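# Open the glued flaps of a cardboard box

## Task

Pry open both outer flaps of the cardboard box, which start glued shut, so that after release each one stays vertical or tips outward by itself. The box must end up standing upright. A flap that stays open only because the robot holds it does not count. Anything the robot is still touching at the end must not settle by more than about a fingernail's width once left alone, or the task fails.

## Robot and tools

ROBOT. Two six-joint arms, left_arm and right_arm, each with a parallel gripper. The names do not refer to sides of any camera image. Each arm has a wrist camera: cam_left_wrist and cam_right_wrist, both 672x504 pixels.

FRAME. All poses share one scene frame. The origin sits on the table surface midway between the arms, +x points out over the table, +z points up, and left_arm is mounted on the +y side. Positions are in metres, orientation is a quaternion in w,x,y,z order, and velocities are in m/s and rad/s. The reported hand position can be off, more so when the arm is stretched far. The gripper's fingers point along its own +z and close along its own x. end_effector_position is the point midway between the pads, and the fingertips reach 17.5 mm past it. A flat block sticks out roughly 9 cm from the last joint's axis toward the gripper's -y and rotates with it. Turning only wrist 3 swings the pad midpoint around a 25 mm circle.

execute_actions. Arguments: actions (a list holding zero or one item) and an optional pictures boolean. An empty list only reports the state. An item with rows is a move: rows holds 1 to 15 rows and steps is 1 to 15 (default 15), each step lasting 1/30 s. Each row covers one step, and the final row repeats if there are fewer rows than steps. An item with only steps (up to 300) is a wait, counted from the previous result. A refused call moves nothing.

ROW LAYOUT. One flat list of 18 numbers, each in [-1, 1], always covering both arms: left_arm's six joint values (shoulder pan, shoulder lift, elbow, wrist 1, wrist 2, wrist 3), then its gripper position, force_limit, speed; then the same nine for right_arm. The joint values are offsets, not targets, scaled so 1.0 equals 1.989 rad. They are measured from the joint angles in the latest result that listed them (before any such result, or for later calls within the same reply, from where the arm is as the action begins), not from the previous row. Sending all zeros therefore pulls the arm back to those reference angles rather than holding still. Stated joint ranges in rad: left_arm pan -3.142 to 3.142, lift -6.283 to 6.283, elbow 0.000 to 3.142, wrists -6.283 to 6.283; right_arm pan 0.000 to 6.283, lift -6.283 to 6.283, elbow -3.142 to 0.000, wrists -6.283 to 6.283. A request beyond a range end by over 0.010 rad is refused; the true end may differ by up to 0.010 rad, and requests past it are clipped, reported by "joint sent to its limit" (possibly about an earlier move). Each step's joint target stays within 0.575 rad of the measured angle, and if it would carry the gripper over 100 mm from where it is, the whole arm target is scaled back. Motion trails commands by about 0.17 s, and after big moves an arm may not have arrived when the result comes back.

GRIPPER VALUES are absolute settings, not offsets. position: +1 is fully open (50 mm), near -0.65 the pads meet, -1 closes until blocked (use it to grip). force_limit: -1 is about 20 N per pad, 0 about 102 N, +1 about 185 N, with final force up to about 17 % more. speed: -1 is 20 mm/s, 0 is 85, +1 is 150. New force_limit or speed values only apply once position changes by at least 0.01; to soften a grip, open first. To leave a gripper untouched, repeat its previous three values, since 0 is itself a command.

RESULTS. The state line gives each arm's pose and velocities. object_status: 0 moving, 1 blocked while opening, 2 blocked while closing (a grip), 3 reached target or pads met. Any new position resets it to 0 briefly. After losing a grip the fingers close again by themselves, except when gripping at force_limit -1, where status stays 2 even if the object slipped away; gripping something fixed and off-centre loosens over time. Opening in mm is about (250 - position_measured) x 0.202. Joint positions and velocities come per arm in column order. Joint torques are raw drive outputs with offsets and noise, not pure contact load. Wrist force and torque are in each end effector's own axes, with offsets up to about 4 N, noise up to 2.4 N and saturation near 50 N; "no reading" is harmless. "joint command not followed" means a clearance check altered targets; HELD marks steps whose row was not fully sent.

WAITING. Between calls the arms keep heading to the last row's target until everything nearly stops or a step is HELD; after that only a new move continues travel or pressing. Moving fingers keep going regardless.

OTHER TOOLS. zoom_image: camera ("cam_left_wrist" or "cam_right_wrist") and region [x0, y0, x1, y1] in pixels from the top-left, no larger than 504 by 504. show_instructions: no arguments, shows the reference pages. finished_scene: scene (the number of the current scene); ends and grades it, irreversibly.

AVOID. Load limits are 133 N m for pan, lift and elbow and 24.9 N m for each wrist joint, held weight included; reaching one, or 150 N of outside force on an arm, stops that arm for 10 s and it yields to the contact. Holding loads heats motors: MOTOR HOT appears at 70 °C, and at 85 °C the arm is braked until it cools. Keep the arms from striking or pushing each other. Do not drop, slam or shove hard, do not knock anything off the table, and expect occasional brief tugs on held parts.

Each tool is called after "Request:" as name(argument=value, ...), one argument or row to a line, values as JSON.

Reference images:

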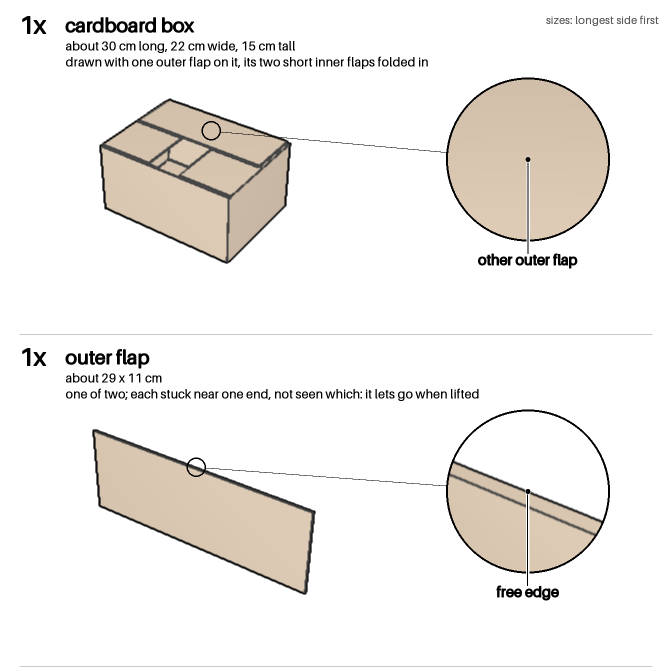

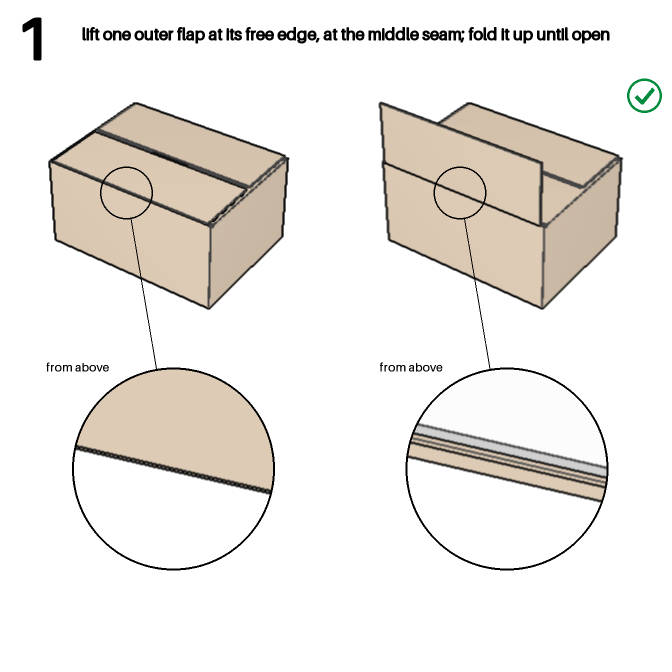

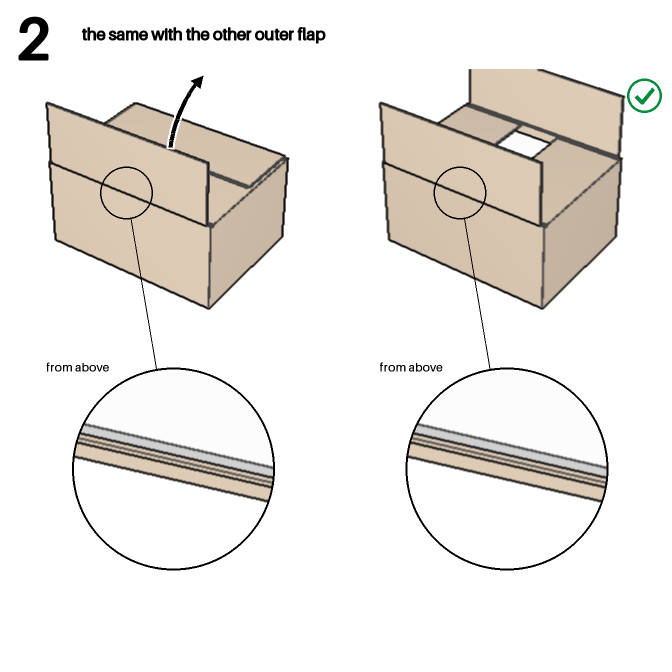

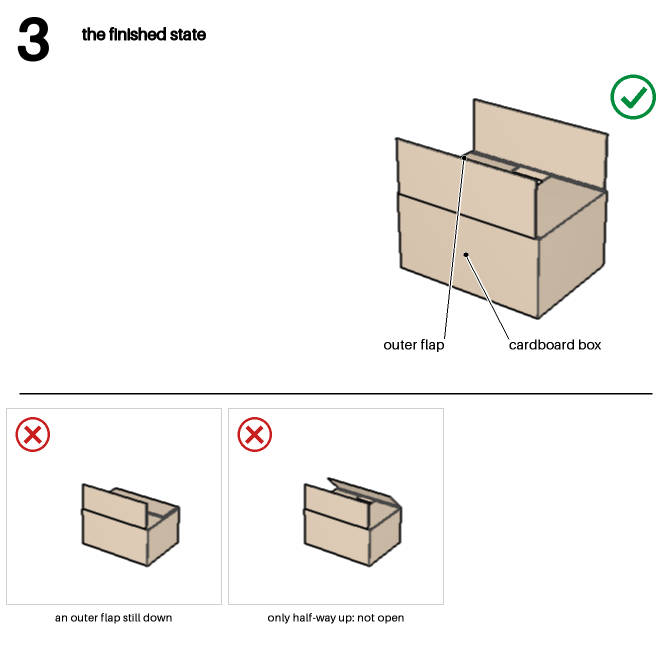

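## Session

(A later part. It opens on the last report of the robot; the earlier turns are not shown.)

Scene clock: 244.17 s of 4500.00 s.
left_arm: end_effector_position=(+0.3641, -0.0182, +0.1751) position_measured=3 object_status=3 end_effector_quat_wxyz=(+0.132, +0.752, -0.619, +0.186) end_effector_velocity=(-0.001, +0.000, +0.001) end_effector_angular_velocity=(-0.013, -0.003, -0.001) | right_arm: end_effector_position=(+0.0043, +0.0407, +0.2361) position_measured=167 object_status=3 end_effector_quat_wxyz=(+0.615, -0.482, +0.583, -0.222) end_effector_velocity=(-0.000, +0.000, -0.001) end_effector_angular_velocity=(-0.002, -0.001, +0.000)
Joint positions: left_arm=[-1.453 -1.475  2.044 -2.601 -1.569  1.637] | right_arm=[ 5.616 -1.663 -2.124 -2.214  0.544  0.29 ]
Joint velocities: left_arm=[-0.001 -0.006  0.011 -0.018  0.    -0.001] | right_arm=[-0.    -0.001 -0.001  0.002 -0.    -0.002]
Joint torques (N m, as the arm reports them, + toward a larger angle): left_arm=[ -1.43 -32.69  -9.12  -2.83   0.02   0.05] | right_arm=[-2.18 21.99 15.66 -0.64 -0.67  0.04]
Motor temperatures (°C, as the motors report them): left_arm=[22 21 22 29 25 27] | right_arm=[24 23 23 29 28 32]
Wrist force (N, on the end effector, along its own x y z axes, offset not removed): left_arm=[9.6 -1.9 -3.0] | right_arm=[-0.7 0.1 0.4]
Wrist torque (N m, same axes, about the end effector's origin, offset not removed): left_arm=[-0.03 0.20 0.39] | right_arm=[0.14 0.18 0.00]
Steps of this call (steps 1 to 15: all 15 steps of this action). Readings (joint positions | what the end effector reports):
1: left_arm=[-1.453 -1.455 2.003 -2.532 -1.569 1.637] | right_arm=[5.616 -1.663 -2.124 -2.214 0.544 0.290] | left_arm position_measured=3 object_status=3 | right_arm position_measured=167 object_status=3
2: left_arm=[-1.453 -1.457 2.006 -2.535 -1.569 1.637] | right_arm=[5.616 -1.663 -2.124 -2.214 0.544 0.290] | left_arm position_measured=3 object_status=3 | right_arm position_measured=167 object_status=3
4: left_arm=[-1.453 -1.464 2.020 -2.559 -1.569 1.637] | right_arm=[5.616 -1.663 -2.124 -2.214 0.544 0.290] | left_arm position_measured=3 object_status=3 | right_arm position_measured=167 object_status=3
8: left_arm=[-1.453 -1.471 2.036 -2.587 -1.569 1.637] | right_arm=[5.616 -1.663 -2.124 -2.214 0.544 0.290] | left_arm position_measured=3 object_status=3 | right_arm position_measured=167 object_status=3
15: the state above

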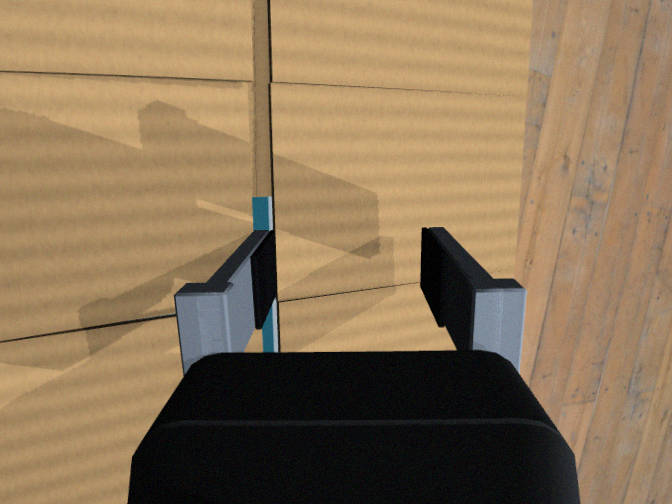

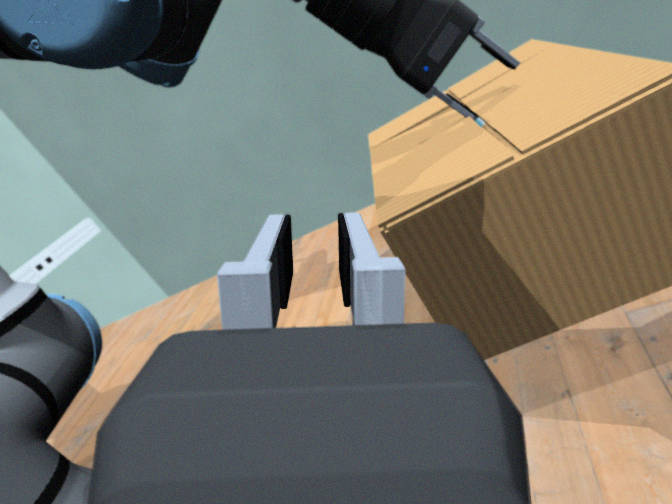

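Request:
execute_actions(
  actions=[
    {"rows":[[0,0.0049,-0.0010,-0.0040,0,0,1,0,0,0,0,0,0,0,0,-0.1,0,0]],"steps":13},
  ],
  pictures=false,
)

Request:
execute_actions(
  actions=[
    {"rows":[[0,0.0042,0.0000,-0.0042,0,0,1,0,0,0,0,0,0,0,0,-0.1,0,0]],"steps":13},
  ],
)

Request:
zoom_image(
  camera="cam_left_wrist",
  region=[210,180,330,340],
)

Scene clock: 263.97 s of 4500.00 s.
left_arm: end_effector_position=(+0.3647, -0.0205, +0.1725) position_measured=3 object_status=3 end_effector_quat_wxyz=(+0.133, +0.752, -0.619, +0.186) end_effector_velocity=(-0.000, -0.001, -0.002) end_effector_angular_velocity=(+0.002, +0.001, -0.000) | right_arm: end_effector_position=(+0.0043, +0.0407, +0.2361) position_measured=167 object_status=3 end_effector_quat_wxyz=(+0.615, -0.482, +0.583, -0.222) end_effector_velocity=(-0.000, +0.000, +0.000) end_effector_angular_velocity=(-0.001, +0.000, -0.000)
Joint positions: left_arm=[-1.453 -1.466  2.042 -2.608 -1.569  1.637] | right_arm=[ 5.616 -1.663 -2.124 -2.214  0.544  0.29 ]
Joint velocities: left_arm=[-0.     0.005  0.    -0.003 -0.    -0.   ] | right_arm=[ 0.     0.     0.001 -0.001  0.001 -0.001]
Joint torques (N m, as the arm reports them, + toward a larger angle): left_arm=[ -0.8   -0.77 -17.    -1.25  -0.18   0.15] | right_arm=[-1.86 21.87 14.64 -0.58 -0.65  0.07]
Motor temperatures (°C, as the motors report them): left_arm=[22 21 22 29 25 27] | right_arm=[24 23 23 29 28 32]
Wrist force (N, on the end effector, along its own x y z axes, offset not removed): left_arm=[4.7 -2.6 -35.8] | right_arm=[-0.1 -1.1 1.6]
Wrist torque (N m, same axes, about the end effector's origin, offset not removed): left_arm=[-0.51 -0.55 0.45] | right_arm=[-0.07 0.00 -0.03]
Steps of this call (steps 1 to 15: the robot went on to your last target; steps 16 to 90: nothing new was sent; then 16.37 s passed at rest; steps 91 to 103: all 13 steps of this action). Readings (joint positions | what the end effector reports):
91: left_arm=[-1.453 -1.476 2.046 -2.603 -1.569 1.637] | right_arm=[5.616 -1.663 -2.124 -2.214 0.544 0.290] | left_arm position_measured=3 object_status=3 | right_arm position_measured=167 object_status=3
92: left_arm=[-1.453 -1.475 2.045 -2.604 -1.569 1.637] | right_arm=[5.616 -1.663 -2.124 -2.214 0.544 0.290] | left_arm position_measured=3 object_status=3 | right_arm position_measured=167 object_status=3
94: left_arm=[-1.453 -1.472 2.044 -2.605 -1.569 1.637] | right_arm=[5.616 -1.663 -2.124 -2.214 0.544 0.290] | left_arm position_measured=3 object_status=3 | right_arm position_measured=167 object_status=3
98: left_arm=[-1.453 -1.468 2.043 -2.607 -1.569 1.637] | right_arm=[5.616 -1.663 -2.124 -2.214 0.544 0.290] | left_arm position_measured=3 object_status=3 | right_arm position_measured=167 object_status=3
103: the state above

Scene clock: 264.40 s of 4500.00 s.
left_arm: end_effector_position=(+0.3651, -0.0222, +0.1697) position_measured=3 object_status=3 end_effector_quat_wxyz=(+0.133, +0.752, -0.619, +0.186) end_effector_velocity=(+0.001, +0.000, -0.002) end_effector_angular_velocity=(+0.001, -0.000, +0.000) | right_arm: end_effector_position=(+0.0043, +0.0407, +0.2361) position_measured=167 object_status=3 end_effector_quat_wxyz=(+0.615, -0.482, +0.583, -0.222) end_effector_velocity=(+0.000, -0.000, -0.000) end_effector_angular_velocity=(-0.001, -0.001, -0.001)
Joint positions: left_arm=[-1.453 -1.458  2.042 -2.616 -1.569  1.637] | right_arm=[ 5.616 -1.663 -2.124 -2.214  0.544  0.29 ]
Joint velocities: left_arm=[ 0.001  0.003  0.001 -0.004  0.     0.001] | right_arm=[-0.    -0.001  0.    -0.001  0.001  0.001]
Joint torques (N m, as the arm reports them, + toward a larger angle): left_arm=[-1.23  7.    0.47 -0.02  0.03  0.1 ] | right_arm=[-2.97 22.48 16.26 -0.51 -0.57  0.05]
Motor temperatures (°C, as the motors report them): left_arm=[22 21 22 29 25 27] | right_arm=[24 23 23 29 28 32]
Wrist force (N, on the end effector, along its own x y z axes, offset not removed): left_arm=[6.2 1.1 -50.0] | right_arm=[-5.0 0.2 -1.2]
Wrist torque (N m, same axes, about the end effector's origin, offset not removed): left_arm=[0.08 -1.73 0.05] | right_arm=[0.18 0.94 -0.03]
Steps of this call (steps 1 to 13: all 13 steps of this action). Readings (joint positions | what the end effector reports):
1: left_arm=[-1.453 -1.466 2.042 -2.608 -1.569 1.637] | right_arm=[5.616 -1.663 -2.124 -2.214 0.544 0.290] | left_arm position_measured=3 object_status=3 | right_arm position_measured=167 object_status=3
2: left_arm=[-1.453 -1.465 2.042 -2.609 -1.569 1.637] | right_arm=[5.616 -1.663 -2.124 -2.214 0.544 0.290] | left_arm position_measured=3 object_status=3 | right_arm position_measured=167 object_status=3
4: left_arm=[-1.453 -1.462 2.042 -2.612 -1.569 1.637] | right_arm=[5.616 -1.663 -2.124 -2.214 0.544 0.290] | left_arm position_measured=3 object_status=3 | right_arm position_measured=167 object_status=3
8: left_arm=[-1.453 -1.459 2.042 -2.615 -1.569 1.637] | right_arm=[5.616 -1.663 -2.124 -2.214 0.544 0.290] | left_arm position_measured=3 object_status=3 | right_arm position_measured=167 object_status=3
13: the state above

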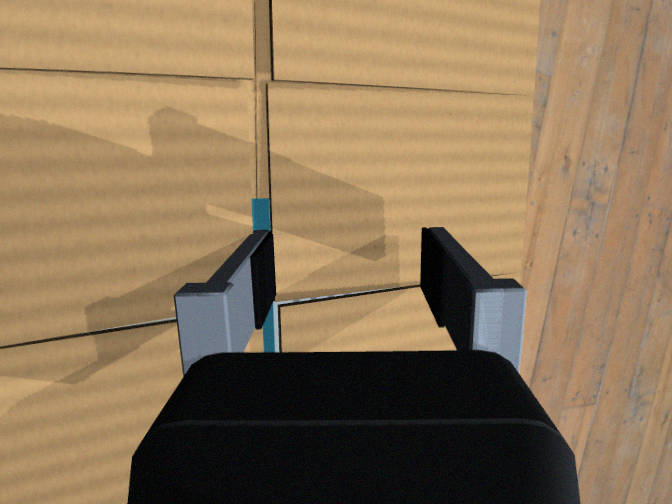

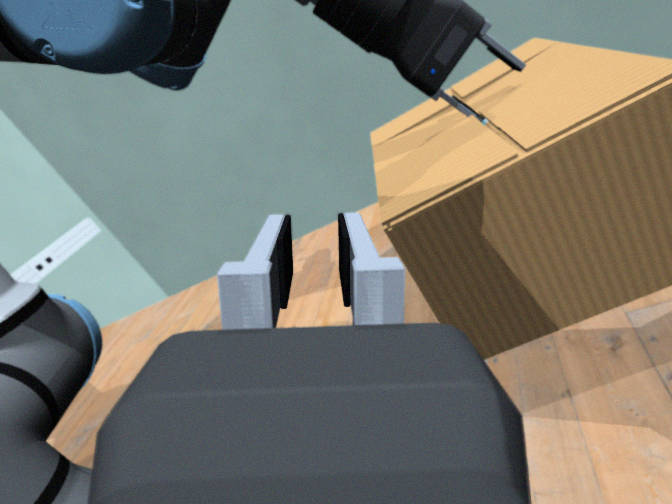

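Region (210, 180, 330, 340) of cam_left_wrist's 672x504 image, scaled by 3.150, with more detail than that image has; it fills the left 378 columns of this view, and the rest is white.

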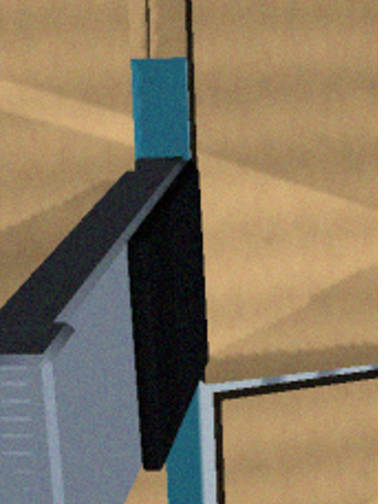

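Request:
execute_actions(
  actions=[
    {"rows":[[0,-0.03,-0.05,0.03,0,0,1,0,0,0,0.308,-0.127,0.793,0,-0.935,-1,0,0]]},
  ],
  pictures=false,
)

Request:
execute_actions(
  actions=[
    {"steps":50},
  ],
  pictures=false,
)

Request:
execute_actions(
  actions=[
    {"rows":[[0,0,0,0,0,0,1,0,0,-0.806,0,0,0,0.516,0,-1,0,0]]},
  ],
  pictures=false,
)

Request:
execute_actions(
  actions=[
    {"steps":50},
  ],
)

Scene clock: 315.70 s of 4500.00 s.
left_arm: end_effector_position=(+0.3710, -0.0442, +0.2452) position_measured=3 object_status=3 end_effector_quat_wxyz=(+0.159, +0.742, -0.611, +0.224) end_effector_velocity=(+0.002, -0.006, +0.025) end_effector_angular_velocity=(-0.031, -0.008, +0.001) | right_arm: end_effector_position=(+0.0021, +0.0566, +0.2795) position_measured=253 object_status=3 end_effector_quat_wxyz=(-0.492, +0.593, -0.636, -0.027) end_effector_velocity=(-0.206, +0.208, +0.251) end_effector_angular_velocity=(+0.322, +0.585, +1.227)
Joint positions: left_arm=[-1.453 -1.516  1.947 -2.559 -1.569  1.637] | right_arm=[ 5.616 -1.103 -2.364 -1.352  0.544 -0.572]
Joint velocities: left_arm=[ 0.    -0.017 -0.031  0.017  0.    -0.001] | right_arm=[ 0.     0.404 -0.094  2.386  0.    -2.386]
Joint torques (N m, as the arm reports them, + toward a larger angle): left_arm=[ -1.02 -34.48 -30.46  -2.28  -0.03   0.09] | right_arm=[-3.35  6.58 16.67 10.14 -2.24 -7.59]
Motor temperatures (°C, as the motors report them): left_arm=[22 21 22 29 25 27] | right_arm=[24 23 23 29 28 32]
Wrist force (N, on the end effector, along its own x y z axes, offset not removed): left_arm=[-0.7 -3.7 3.5] | right_arm=[0.3 -1.5 -1.2]
Wrist torque (N m, same axes, about the end effector's origin, offset not removed): left_arm=[-0.55 0.01 0.05] | right_arm=[-0.11 0.01 0.03]
Steps of this call (steps 1 to 15: the robot went on to your last target; steps 16 to 90: nothing new was sent; then 47.80 s passed at rest; steps 91 to 105: all 15 steps of this action). Readings (joint positions | what the end effector reports):
91: left_arm=[-1.453 -1.458 2.042 -2.617 -1.569 1.637] | right_arm=[5.616 -1.663 -2.124 -2.214 0.544 0.290] | left_arm position_measured=3 object_status=3 | right_arm position_measured=169 object_status=0
92: left_arm=[-1.453 -1.460 2.039 -2.613 -1.569 1.637] | right_arm=[5.616 -1.660 -2.127 -2.211 0.544 0.287] | left_arm position_measured=3 object_status=3 | right_arm position_measured=183 object_status=0
94: left_arm=[-1.453 -1.479 2.009 -2.593 -1.569 1.637] | right_arm=[5.616 -1.613 -2.174 -2.163 0.544 0.239] | left_arm position_measured=3 object_status=3 | right_arm position_measured=211 object_status=0
98: left_arm=[-1.453 -1.504 1.966 -2.570 -1.569 1.637] | right_arm=[5.616 -1.370 -2.302 -1.920 0.544 -0.005] | left_arm position_measured=3 object_status=3 | right_arm position_measured=253 object_status=0
105: the state above

Scene clock: 317.37 s of 4500.00 s.
left_arm: end_effector_position=(+0.3712, -0.0449, +0.2484) position_measured=3 object_status=3 end_effector_quat_wxyz=(+0.161, +0.742, -0.611, +0.225) end_effector_velocity=(-0.000, -0.000, +0.000) end_effector_angular_velocity=(+0.000, +0.000, -0.001) | right_arm: end_effector_position=(-0.0495, +0.1079, +0.3858) position_measured=253 object_status=3 end_effector_quat_wxyz=(-0.533, +0.721, -0.431, -0.101) end_effector_velocity=(+0.000, -0.000, +0.001) end_effector_angular_velocity=(+0.001, +0.001, +0.000)
Joint positions: left_arm=[-1.453 -1.518  1.943 -2.556 -1.569  1.637] | right_arm=[ 5.616 -1.051 -2.376 -0.637  0.544 -1.569]
Joint velocities: left_arm=[-0.  0. -0.  0. -0.  0.] | right_arm=[-0.     0.001  0.001 -0.001  0.    -0.   ]
Joint torques (N m, as the arm reports them, + toward a larger angle): left_arm=[ -0.72 -36.33 -30.91  -2.4   -0.06   0.07] | right_arm=[-3.56 13.07 17.62  5.3  -1.81 -2.64]
Motor temperatures (°C, as the motors report them): left_arm=[22 21 22 29 25 27] | right_arm=[24 23 23 29 28 32]
Wrist force (N, on the end effector, along its own x y z axes, offset not removed): left_arm=[-0.4 -3.0 5.9] | right_arm=[-1.4 -0.1 -1.1]
Wrist torque (N m, same axes, about the end effector's origin, offset not removed): left_arm=[-0.55 0.09 -0.03] | right_arm=[-0.04 0.35 -0.08]
Steps of this call (steps 1 to 45: the robot went on to your last target; steps 46 to 50: nothing new was sent). Readings (joint positions | what the end effector reports):
1: left_arm=[-1.453 -1.516 1.946 -2.558 -1.569 1.637] | right_arm=[5.616 -1.091 -2.367 -1.271 0.544 -0.653] | left_arm position_measured=3 object_status=3 | right_arm position_measured=253 object_status=3
2: left_arm=[-1.453 -1.517 1.945 -2.558 -1.569 1.637] | right_arm=[5.616 -1.082 -2.369 -1.190 0.544 -0.734] | left_arm position_measured=3 object_status=3 | right_arm position_measured=253 object_status=3
4: left_arm=[-1.453 -1.517 1.944 -2.557 -1.569 1.637] | right_arm=[5.616 -1.069 -2.372 -1.027 0.544 -0.897] | left_arm position_measured=3 object_status=3 | right_arm position_measured=253 object_status=3
8: left_arm=[-1.453 -1.518 1.943 -2.557 -1.569 1.637] | right_arm=[5.616 -1.057 -2.375 -0.781 0.544 -1.221] | left_arm position_measured=3 object_status=3 | right_arm position_measured=253 object_status=3
50: the state above
All arms were judged still, so your last target was given up. Only a new action makes them travel on or press farther. Fingers that are still opening or closing keep moving.

Scene clock: 317.87 s of 4500.00 s.
left_arm: end_effector_position=(+0.3712, -0.0449, +0.2484) position_measured=3 object_status=3 end_effector_quat_wxyz=(+0.161, +0.742, -0.611, +0.225) end_effector_velocity=(-0.000, +0.000, -0.001) end_effector_angular_velocity=(+0.001, +0.000, -0.001) | right_arm: end_effector_position=(+0.1039, +0.0592, +0.2917) position_measured=253 object_status=3 end_effector_quat_wxyz=(-0.349, +0.695, -0.616, -0.126) end_effector_velocity=(+0.343, -0.237, -0.176) end_effector_angular_velocity=(-0.344, +1.250, -0.703)
Joint positions: left_arm=[-1.453 -1.518  1.943 -2.556 -1.569  1.637] | right_arm=[ 5.016 -1.051 -2.376 -0.637  1.143 -1.569]
Joint velocities: left_arm=[-0.    -0.     0.001 -0.    -0.     0.   ] | right_arm=[-1.684 -0.    -0.     0.001  1.626  0.001]
Joint torques (N m, as the arm reports them, + toward a larger angle): left_arm=[ -0.3  -36.01 -30.88  -2.4    0.03   0.18] | right_arm=[-32.17  11.26  17.26   5.47   4.9   -2.58]
Motor temperatures (°C, as the motors report them): left_arm=[22 21 22 29 25 27] | right_arm=[24 23 23 29 28 32]
Wrist force (N, on the end effector, along its own x y z axes, offset not removed): left_arm=[1.2 1.1 1.2] | right_arm=[-0.9 -0.9 -1.4]
Wrist torque (N m, same axes, about the end effector's origin, offset not removed): left_arm=[0.25 -0.12 -0.02] | right_arm=[-0.04 0.21 -0.06]
Steps of this call (steps 1 to 15: all 15 steps of this action). Readings (joint positions | what the end effector reports):
1: left_arm=[-1.453 -1.518 1.943 -2.556 -1.569 1.637] | right_arm=[5.616 -1.051 -2.376 -0.637 0.544 -1.569] | left_arm position_measured=3 object_status=3 | right_arm position_measured=253 object_status=3
2: left_arm=[-1.453 -1.518 1.943 -2.556 -1.569 1.637] | right_arm=[5.613 -1.051 -2.376 -0.637 0.547 -1.569] | left_arm position_measured=3 object_status=3 | right_arm position_measured=253 object_status=3
4: left_arm=[-1.453 -1.518 1.943 -2.556 -1.569 1.637] | right_arm=[5.565 -1.051 -2.376 -0.637 0.594 -1.569] | left_arm position_measured=3 object_status=3 | right_arm position_measured=253 object_status=3
8: left_arm=[-1.453 -1.518 1.943 -2.556 -1.569 1.637] | right_arm=[5.379 -1.051 -2.376 -0.637 0.780 -1.569] | left_arm position_measured=3 object_status=3 | right_arm position_measured=253 object_status=3
15: the state above

Scene clock: 319.53 s of 4500.00 s.
left_arm: end_effector_position=(+0.3712, -0.0449, +0.2484) position_measured=3 object_status=3 end_effector_quat_wxyz=(+0.161, +0.742, -0.611, +0.225) end_effector_velocity=(-0.000, -0.001, +0.001) end_effector_angular_velocity=(-0.001, -0.000, -0.001) | right_arm: end_effector_position=(+0.3394, -0.1887, +0.2639) position_measured=253 object_status=3 end_effector_quat_wxyz=(+0.291, -0.384, +0.866, +0.129) end_effector_velocity=(-0.000, -0.000, +0.000) end_effector_angular_velocity=(+0.001, -0.001, -0.001)
Joint positions: left_arm=[-1.453 -1.518  1.943 -2.556 -1.569  1.637] | right_arm=[ 4.013 -1.051 -2.376 -0.637  1.57  -1.569]
Joint velocities: left_arm=[-0.    -0.    -0.001 -0.    -0.    -0.   ] | right_arm=[-0.001  0.002 -0.001  0.001  0.     0.   ]
Joint torques (N m, as the arm reports them, + toward a larger angle): left_arm=[ -0.99 -35.74 -30.54  -2.37  -0.01   0.11] | right_arm=[-10.26   6.74  19.07   4.22   2.28  -1.87]
Motor temperatures (°C, as the motors report them): left_arm=[22 21 22 29 25 27] | right_arm=[24 23 23 29 28 32]
Wrist force (N, on the end effector, along its own x y z axes, offset not removed): left_arm=[2.2 -1.4 1.8] | right_arm=[0.9 -1.1 -1.7]
Wrist torque (N m, same axes, about the end effector's origin, offset not removed): left_arm=[-0.10 -0.47 -0.01] | right_arm=[-0.14 -0.19 -0.03]
Steps of this call (steps 1 to 45: the robot went on to your last target; steps 46 to 50: nothing new was sent). Readings (joint positions | what the end effector reports):
1: left_arm=[-1.453 -1.518 1.943 -2.556 -1.569 1.637] | right_arm=[4.959 -1.051 -2.376 -0.637 1.196 -1.569] | left_arm position_measured=3 object_status=3 | right_arm position_measured=253 object_status=3
2: left_arm=[-1.453 -1.518 1.943 -2.556 -1.569 1.637] | right_arm=[4.905 -1.051 -2.376 -0.637 1.241 -1.569] | left_arm position_measured=3 object_status=3 | right_arm position_measured=253 object_status=3
4: left_arm=[-1.453 -1.518 1.943 -2.556 -1.569 1.637] | right_arm=[4.805 -1.051 -2.376 -0.637 1.308 -1.569] | left_arm position_measured=3 object_status=3 | right_arm position_measured=253 object_status=3
8: left_arm=[-1.453 -1.518 1.943 -2.556 -1.569 1.637] | right_arm=[4.626 -1.051 -2.376 -0.637 1.393 -1.569] | left_arm position_measured=3 object_status=3 | right_arm position_measured=253 object_status=3
50: the state above
All arms were judged still, so your last target was given up. Only a new action makes them travel on or press farther. Fingers that are still opening or closing keep moving.

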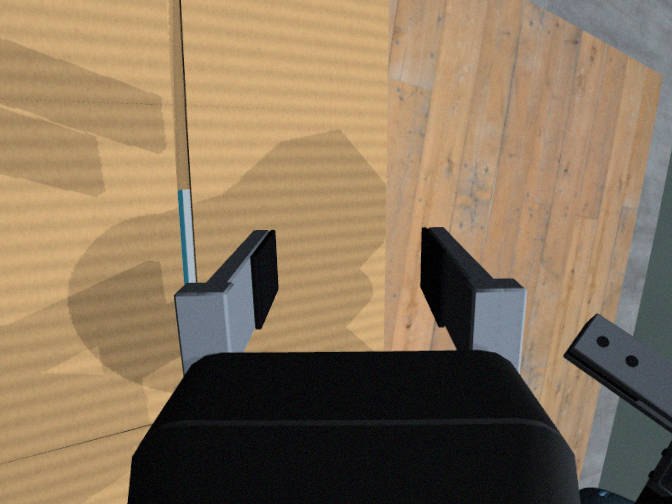

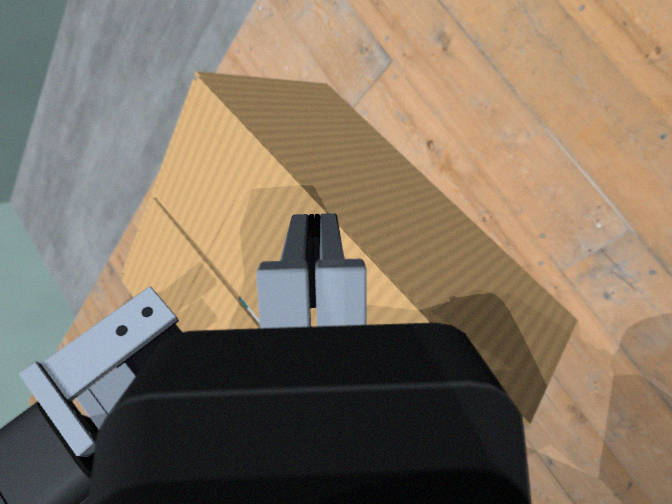

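Request:
execute_actions(
  actions=[
    {"rows":[[0,0,0,0,0,0,1,0,0,0,-0.1926,-0.150,0.343,0,0,-1,0,0]]},
  ],
  pictures=false,
)

Request:
execute_actions(
  actions=[
    {"steps":20},
  ],
  pictures=false,
)

Request:
execute_actions(
  actions=[
    {"rows":[[0,0,0,0,0,0,1,0,0,0,-0.1106,0.1056,0.005,0,0,-1,0,0]]},
  ],
  pictures=false,
)

Request:
execute_actions(
  actions=[
    {"steps":15},
  ],
)

Scene clock: 329.67 s of 4500.00 s.
left_arm: end_effector_position=(+0.3712, -0.0449, +0.2484) position_measured=3 object_status=3 end_effector_quat_wxyz=(+0.161, +0.742, -0.611, +0.225) end_effector_velocity=(+0.000, -0.000, +0.000) end_effector_angular_velocity=(-0.001, -0.000, +0.001) | right_arm: end_effector_position=(+0.3404, -0.1877, +0.1110) position_measured=253 object_status=3 end_effector_quat_wxyz=(+0.285, -0.385, +0.869, +0.126) end_effector_velocity=(-0.008, -0.009, -0.059) end_effector_angular_velocity=(+0.090, -0.081, -0.002)
Joint positions: left_arm=[-1.453 -1.518  1.943 -2.556 -1.569  1.637] | right_arm=[ 4.013 -1.401 -2.65  -0.028  1.57  -1.569]
Joint velocities: left_arm=[ 0.    -0.     0.    -0.001  0.    -0.   ] | right_arm=[-0.    -0.254 -0.191  0.566 -0.001  0.002]
Joint torques (N m, as the arm reports them, + toward a larger angle): left_arm=[ -0.83 -35.59 -30.81  -2.44  -0.04  -0.02] | right_arm=[ 3.18  5.55 12.88  6.61  1.82 -0.39]
Motor temperatures (°C, as the motors report them): left_arm=[22 21 22 29 25 27] | right_arm=[24 23 23 29 28 32]
Wrist force (N, on the end effector, along its own x y z axes, offset not removed): left_arm=[0.2 2.6 2.8] | right_arm=[-1.6 -1.8 1.6]
Wrist torque (N m, same axes, about the end effector's origin, offset not removed): left_arm=[0.52 0.14 0.22] | right_arm=[-0.04 0.31 -0.23]
Steps of this call (steps 1 to 90: nothing new was sent; then 6.63 s passed at rest; steps 91 to 105: all 15 steps of this action). Readings (joint positions | what the end effector reports):
91: left_arm=[-1.453 -1.518 1.943 -2.556 -1.569 1.637] | right_arm=[4.013 -1.051 -2.376 -0.637 1.570 -1.569] | left_arm position_measured=3 object_status=3 | right_arm position_measured=253 object_status=3
92: left_arm=[-1.453 -1.518 1.943 -2.556 -1.569 1.637] | right_arm=[4.013 -1.054 -2.379 -0.634 1.570 -1.569] | left_arm position_measured=3 object_status=3 | right_arm position_measured=253 object_status=3
94: left_arm=[-1.453 -1.518 1.943 -2.556 -1.569 1.637] | right_arm=[4.013 -1.098 -2.419 -0.586 1.570 -1.569] | left_arm position_measured=3 object_status=3 | right_arm position_measured=253 object_status=3
98: left_arm=[-1.453 -1.518 1.943 -2.556 -1.569 1.637] | right_arm=[4.013 -1.240 -2.529 -0.366 1.570 -1.569] | left_arm position_measured=3 object_status=3 | right_arm position_measured=253 object_status=3
105: the state above

Scene clock: 330.33 s of 4500.00 s.
left_arm: end_effector_position=(+0.3712, -0.0449, +0.2484) position_measured=3 object_status=3 end_effector_quat_wxyz=(+0.161, +0.742, -0.611, +0.225) end_effector_velocity=(-0.000, -0.000, +0.000) end_effector_angular_velocity=(-0.001, -0.001, -0.001) | right_arm: end_effector_position=(+0.3392, -0.1889, +0.1039) position_measured=253 object_status=3 end_effector_quat_wxyz=(+0.292, -0.384, +0.866, +0.129) end_effector_velocity=(+0.000, +0.000, +0.000) end_effector_angular_velocity=(+0.000, -0.003, +0.001)
Joint positions: left_arm=[-1.453 -1.518  1.943 -2.556 -1.569  1.637] | right_arm=[ 4.013 -1.434 -2.674  0.045  1.57  -1.569]
Joint velocities: left_arm=[-0.     0.    -0.    -0.001  0.     0.   ] | right_arm=[ 0.    -0.001 -0.001  0.004 -0.001 -0.002]
Joint torques (N m, as the arm reports them, + toward a larger angle): left_arm=[ -0.74 -35.62 -30.77  -2.45  -0.09   0.09] | right_arm=[ 8.64 -1.26  7.82  6.24  1.81 -0.25]
Motor temperatures (°C, as the motors report them): left_arm=[22 21 22 29 25 27] | right_arm=[24 23 23 29 28 32]
Wrist force (N, on the end effector, along its own x y z axes, offset not removed): left_arm=[-1.3 -5.0 7.3] | right_arm=[-0.6 -0.1 0.7]
Wrist torque (N m, same axes, about the end effector's origin, offset not removed): left_arm=[-0.62 0.36 0.00] | right_arm=[0.19 0.05 -0.02]
Steps of this call (steps 1 to 20: the robot went on to your last target). Readings (joint positions | what the end effector reports):
1: left_arm=[-1.453 -1.518 1.943 -2.556 -1.569 1.637] | right_arm=[4.013 -1.409 -2.656 -0.011 1.570 -1.569] | left_arm position_measured=3 object_status=3 | right_arm position_measured=253 object_status=3
2: left_arm=[-1.453 -1.518 1.943 -2.556 -1.569 1.637] | right_arm=[4.013 -1.415 -2.660 0.002 1.570 -1.569] | left_arm position_measured=3 object_status=3 | right_arm position_measured=253 object_status=3
4: left_arm=[-1.453 -1.518 1.943 -2.556 -1.569 1.637] | right_arm=[4.013 -1.422 -2.666 0.019 1.570 -1.569] | left_arm position_measured=3 object_status=3 | right_arm position_measured=253 object_status=3
8: left_arm=[-1.453 -1.518 1.943 -2.556 -1.569 1.637] | right_arm=[4.013 -1.430 -2.671 0.036 1.570 -1.569] | left_arm position_measured=3 object_status=3 | right_arm position_measured=253 object_status=3
20: the state above

Scene clock: 330.83 s of 4500.00 s.
left_arm: end_effector_position=(+0.3712, -0.0449, +0.2484) position_measured=3 object_status=3 end_effector_quat_wxyz=(+0.161, +0.742, -0.611, +0.225) end_effector_velocity=(+0.001, +0.000, +0.000) end_effector_angular_velocity=(-0.001, +0.000, +0.002) | right_arm: end_effector_position=(+0.3968, -0.1250, +0.1047) position_measured=253 object_status=3 end_effector_quat_wxyz=(+0.292, -0.384, +0.866, +0.129) end_effector_velocity=(+0.020, +0.023, -0.004) end_effector_angular_velocity=(-0.003, +0.003, +0.001)
Joint positions: left_arm=[-1.453 -1.518  1.943 -2.556 -1.569  1.637] | right_arm=[ 4.013 -1.644 -2.474  0.054  1.57  -1.569]
Joint velocities: left_arm=[ 0.001  0.    -0.001  0.    -0.    -0.001] | right_arm=[-0.    -0.077  0.073 -0.     0.001 -0.   ]
Joint torques (N m, as the arm reports them, + toward a larger angle): left_arm=[ -0.88 -35.96 -30.34  -2.45  -0.06   0.14] | right_arm=[ 7.04 10.14 24.29  5.66  1.34 -0.18]
Motor temperatures (°C, as the motors report them): left_arm=[22 21 22 29 25 27] | right_arm=[24 23 23 29 28 32]
Wrist force (N, on the end effector, along its own x y z axes, offset not removed): left_arm=[-3.9 -1.6 4.1] | right_arm=[0.5 -3.5 -2.0]
Wrist torque (N m, same axes, about the end effector's origin, offset not removed): left_arm=[-0.13 0.65 0.27] | right_arm=[-0.41 -0.07 -0.05]
Steps of this call (steps 1 to 15: all 15 steps of this action). Readings (joint positions | what the end effector reports):
1: left_arm=[-1.453 -1.518 1.943 -2.556 -1.569 1.637] | right_arm=[4.013 -1.434 -2.674 0.045 1.570 -1.569] | left_arm position_measured=3 object_status=3 | right_arm position_measured=253 object_status=3
2: left_arm=[-1.453 -1.518 1.943 -2.556 -1.569 1.637] | right_arm=[4.013 -1.437 -2.671 0.046 1.570 -1.569] | left_arm position_measured=3 object_status=3 | right_arm position_measured=253 object_status=3
4: left_arm=[-1.453 -1.518 1.943 -2.556 -1.569 1.637] | right_arm=[4.013 -1.483 -2.626 0.049 1.570 -1.569] | left_arm position_measured=3 object_status=3 | right_arm position_measured=253 object_status=3
8: left_arm=[-1.453 -1.518 1.943 -2.556 -1.569 1.637] | right_arm=[4.013 -1.592 -2.523 0.053 1.570 -1.569] | left_arm position_measured=3 object_status=3 | right_arm position_measured=253 object_status=3
15: the state above

Scene clock: 331.33 s of 4500.00 s.
left_arm: end_effector_position=(+0.3712, -0.0449, +0.2484) position_measured=3 object_status=3 end_effector_quat_wxyz=(+0.161, +0.742, -0.611, +0.225) end_effector_velocity=(-0.000, -0.000, +0.000) end_effector_angular_velocity=(-0.001, +0.000, +0.000) | right_arm: end_effector_position=(+0.3994, -0.1221, +0.1043) position_measured=253 object_status=3 end_effector_quat_wxyz=(+0.292, -0.384, +0.866, +0.129) end_effector_velocity=(-0.000, -0.000, -0.002) end_effector_angular_velocity=(-0.002, +0.002, +0.000)
Joint positions: left_arm=[-1.453 -1.518  1.943 -2.556 -1.569  1.637] | right_arm=[ 4.013 -1.653 -2.465  0.055  1.57  -1.569]
Joint velocities: left_arm=[-0.     0.    -0.    -0.    -0.    -0.001] | right_arm=[-0.    -0.003 -0.    -0.     0.    -0.   ]
Joint torques (N m, as the arm reports them, + toward a larger angle): left_arm=[ -0.92 -35.97 -30.4   -2.41  -0.06   0.08] | right_arm=[ 1.55  7.93 26.05  5.29  1.41 -0.5 ]
Motor temperatures (°C, as the motors report them): left_arm=[22 21 22 29 25 27] | right_arm=[24 23 23 29 28 32]
Wrist force (N, on the end effector, along its own x y z axes, offset not removed): left_arm=[4.0 -1.8 3.3] | right_arm=[2.3 -4.9 -9.5]
Wrist torque (N m, same axes, about the end effector's origin, offset not removed): left_arm=[-0.29 -0.77 0.18] | right_arm=[-0.84 -0.38 -0.22]
Steps of this call (steps 1 to 15: the robot went on to your last target). Readings (joint positions | what the end effector reports):
1: left_arm=[-1.453 -1.518 1.943 -2.556 -1.569 1.637] | right_arm=[4.013 -1.646 -2.472 0.054 1.570 -1.569] | left_arm position_measured=3 object_status=3 | right_arm position_measured=253 object_status=3
2: left_arm=[-1.453 -1.518 1.943 -2.556 -1.569 1.637] | right_arm=[4.013 -1.648 -2.470 0.055 1.570 -1.569] | left_arm position_measured=3 object_status=3 | right_arm position_measured=253 object_status=3
4: left_arm=[-1.453 -1.518 1.943 -2.556 -1.569 1.637] | right_arm=[4.013 -1.650 -2.468 0.055 1.570 -1.569] | left_arm position_measured=3 object_status=3 | right_arm position_measured=253 object_status=3
8: left_arm=[-1.453 -1.518 1.943 -2.556 -1.569 1.637] | right_arm=[4.013 -1.652 -2.465 0.055 1.570 -1.569] | left_arm position_measured=3 object_status=3 | right_arm position_measured=253 object_status=3
15: the state above
All arms were judged still, so your last target was given up. Only a new action makes them travel on or press farther. Fingers that are still opening or closing keep moving.

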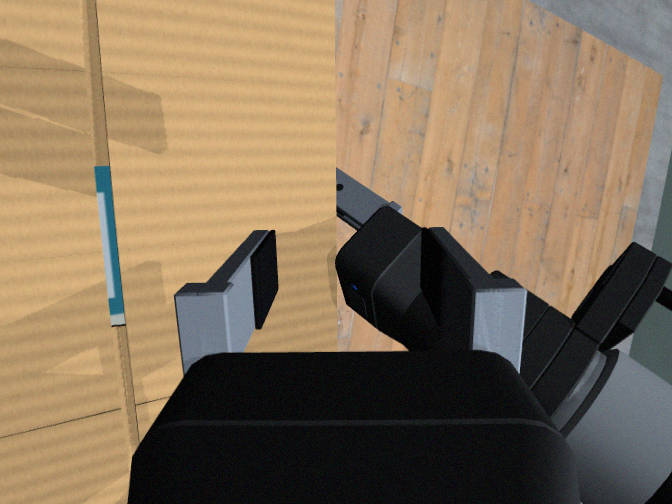

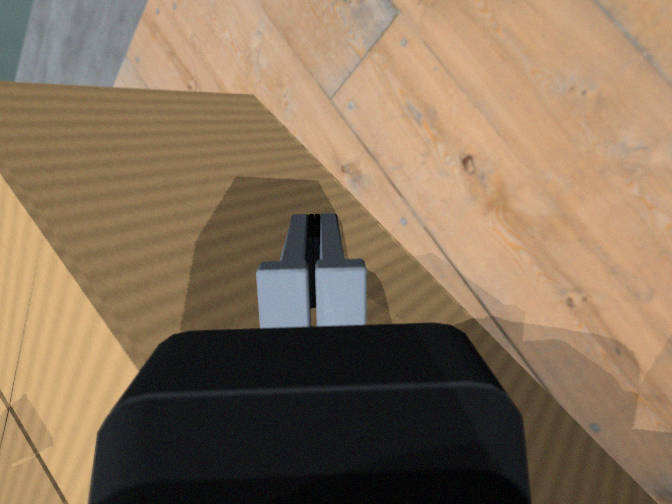

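Request:
execute_actions(
  actions=[
    {"rows":[[0.011,-0.0049,0.021,0.107,0,0.011,1,0,0,0,0,0,0,0,0,-1,0,0]]},
  ],
  pictures=false,
)

Request:
execute_actions(
  actions=[
    {"steps":15},
  ],
)

Scene clock: 343.73 s of 4500.00 s.
left_arm: end_effector_position=(+0.3671, +0.0155, +0.1891) position_measured=3 object_status=3 end_effector_quat_wxyz=(+0.091, +0.762, -0.627, +0.135) end_effector_velocity=(-0.003, +0.022, -0.018) end_effector_angular_velocity=(+0.080, +0.021, +0.001) | right_arm: end_effector_position=(+0.3994, -0.1221, +0.1042) position_measured=253 object_status=3 end_effector_quat_wxyz=(+0.291, -0.384, +0.866, +0.129) end_effector_velocity=(-0.001, -0.001, -0.001) end_effector_angular_velocity=(-0.002, +0.002, +0.000)
Joint positions: left_arm=[-1.432 -1.527  1.983 -2.353 -1.569  1.659] | right_arm=[ 4.013 -1.654 -2.464  0.055  1.57  -1.569]
Joint velocities: left_arm=[ 0.006 -0.003  0.011  0.074 -0.     0.005] | right_arm=[ 0.     0.    -0.002 -0.001  0.    -0.   ]
Joint torques (N m, as the arm reports them, + toward a larger angle): left_arm=[  6.96 -35.35 -16.99  -2.19  -0.04   2.14] | right_arm=[-4.92 26.64  7.12  4.94  1.17 -0.21]
Motor temperatures (°C, as the motors report them): left_arm=[22 21 22 29 25 27] | right_arm=[24 23 23 29 28 32]
Wrist force (N, on the end effector, along its own x y z axes, offset not removed): left_arm=[1.0 -2.5 1.5] | right_arm=[0.6 -4.4 -10.0]
Wrist torque (N m, same axes, about the end effector's origin, offset not removed): left_arm=[-0.25 -0.30 -0.10] | right_arm=[-0.64 -0.16 0.15]
Steps of this call (steps 1 to 90: nothing new was sent; then 8.90 s passed at rest; steps 91 to 105: all 15 steps of this action). Readings (joint positions | what the end effector reports):
91: left_arm=[-1.453 -1.518 1.943 -2.556 -1.569 1.637] | right_arm=[4.013 -1.654 -2.464 0.055 1.570 -1.569] | left_arm position_measured=3 object_status=3 | right_arm position_measured=253 object_status=3
92: left_arm=[-1.451 -1.519 1.945 -2.553 -1.569 1.639] | right_arm=[4.013 -1.654 -2.464 0.055 1.570 -1.569] | left_arm position_measured=3 object_status=3 | right_arm position_measured=253 object_status=3
94: left_arm=[-1.444 -1.522 1.959 -2.508 -1.569 1.646] | right_arm=[4.013 -1.654 -2.464 0.055 1.570 -1.569] | left_arm position_measured=3 object_status=3 | right_arm position_measured=253 object_status=3
98: left_arm=[-1.436 -1.526 1.975 -2.403 -1.569 1.655] | right_arm=[4.013 -1.654 -2.464 0.055 1.570 -1.569] | left_arm position_measured=3 object_status=3 | right_arm position_measured=253 object_status=3
105: the state above

Scene clock: 344.23 s of 4500.00 s.
left_arm: end_effector_position=(+0.3667, +0.0183, +0.1868) position_measured=3 object_status=3 end_effector_quat_wxyz=(+0.088, +0.763, -0.628, +0.130) end_effector_velocity=(-0.001, -0.000, +0.000) end_effector_angular_velocity=(+0.001, -0.000, -0.003) | right_arm: end_effector_position=(+0.3994, -0.1221, +0.1043) position_measured=253 object_status=3 end_effector_quat_wxyz=(+0.292, -0.384, +0.866, +0.129) end_effector_velocity=(+0.001, +0.000, +0.000) end_effector_angular_velocity=(+0.000, -0.001, -0.002)
Joint positions: left_arm=[-1.431 -1.528  1.984 -2.344 -1.569  1.659] | right_arm=[ 4.013 -1.653 -2.465  0.055  1.57  -1.569]
Joint velocities: left_arm=[-0.001 -0.    -0.001  0.001 -0.     0.002] | right_arm=[-0.    -0.     0.001  0.    -0.001  0.001]
Joint torques (N m, as the arm reports them, + toward a larger angle): left_arm=[  5.81 -35.04 -16.8   -1.85  -0.12   2.17] | right_arm=[ 0.15 26.42  6.61  4.73  1.34 -0.21]
Motor temperatures (°C, as the motors report them): left_arm=[22 21 22 29 25 27] | right_arm=[24 23 23 29 28 32]
Wrist force (N, on the end effector, along its own x y z axes, offset not removed): left_arm=[-1.1 -4.6 4.3] | right_arm=[-1.5 -5.8 -7.7]
Wrist torque (N m, same axes, about the end effector's origin, offset not removed): left_arm=[-0.80 0.26 0.01] | right_arm=[-0.83 0.09 0.02]
Steps of this call (steps 1 to 15: the robot went on to your last target). Readings (joint positions | what the end effector reports):
1: left_arm=[-1.432 -1.527 1.983 -2.351 -1.569 1.659] | right_arm=[4.013 -1.654 -2.464 0.055 1.570 -1.569] | left_arm position_measured=3 object_status=3 | right_arm position_measured=253 object_status=3
2: left_arm=[-1.431 -1.527 1.984 -2.349 -1.569 1.659] | right_arm=[4.013 -1.654 -2.464 0.055 1.570 -1.569] | left_arm position_measured=3 object_status=3 | right_arm position_measured=253 object_status=3
4: left_arm=[-1.431 -1.528 1.984 -2.347 -1.569 1.659] | right_arm=[4.013 -1.654 -2.464 0.055 1.570 -1.569] | left_arm position_measured=3 object_status=3 | right_arm position_measured=253 object_status=3
8: left_arm=[-1.431 -1.528 1.984 -2.345 -1.569 1.659] | right_arm=[4.013 -1.653 -2.465 0.055 1.570 -1.569] | left_arm position_measured=3 object_status=3 | right_arm position_measured=253 object_status=3
15: the state above
All arms were judged still, so your last target was given up. Only a new action makes them travel on or press farther. Fingers that are still opening or closing keep moving.

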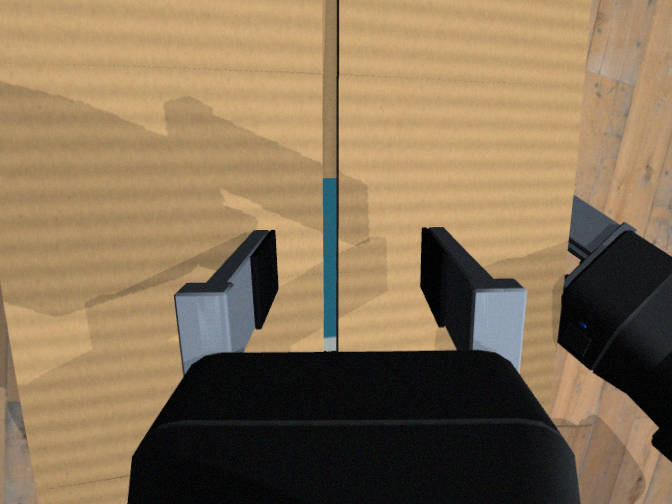

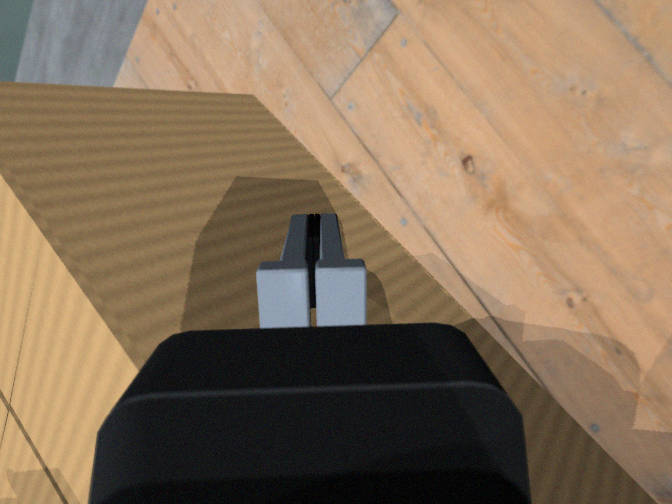

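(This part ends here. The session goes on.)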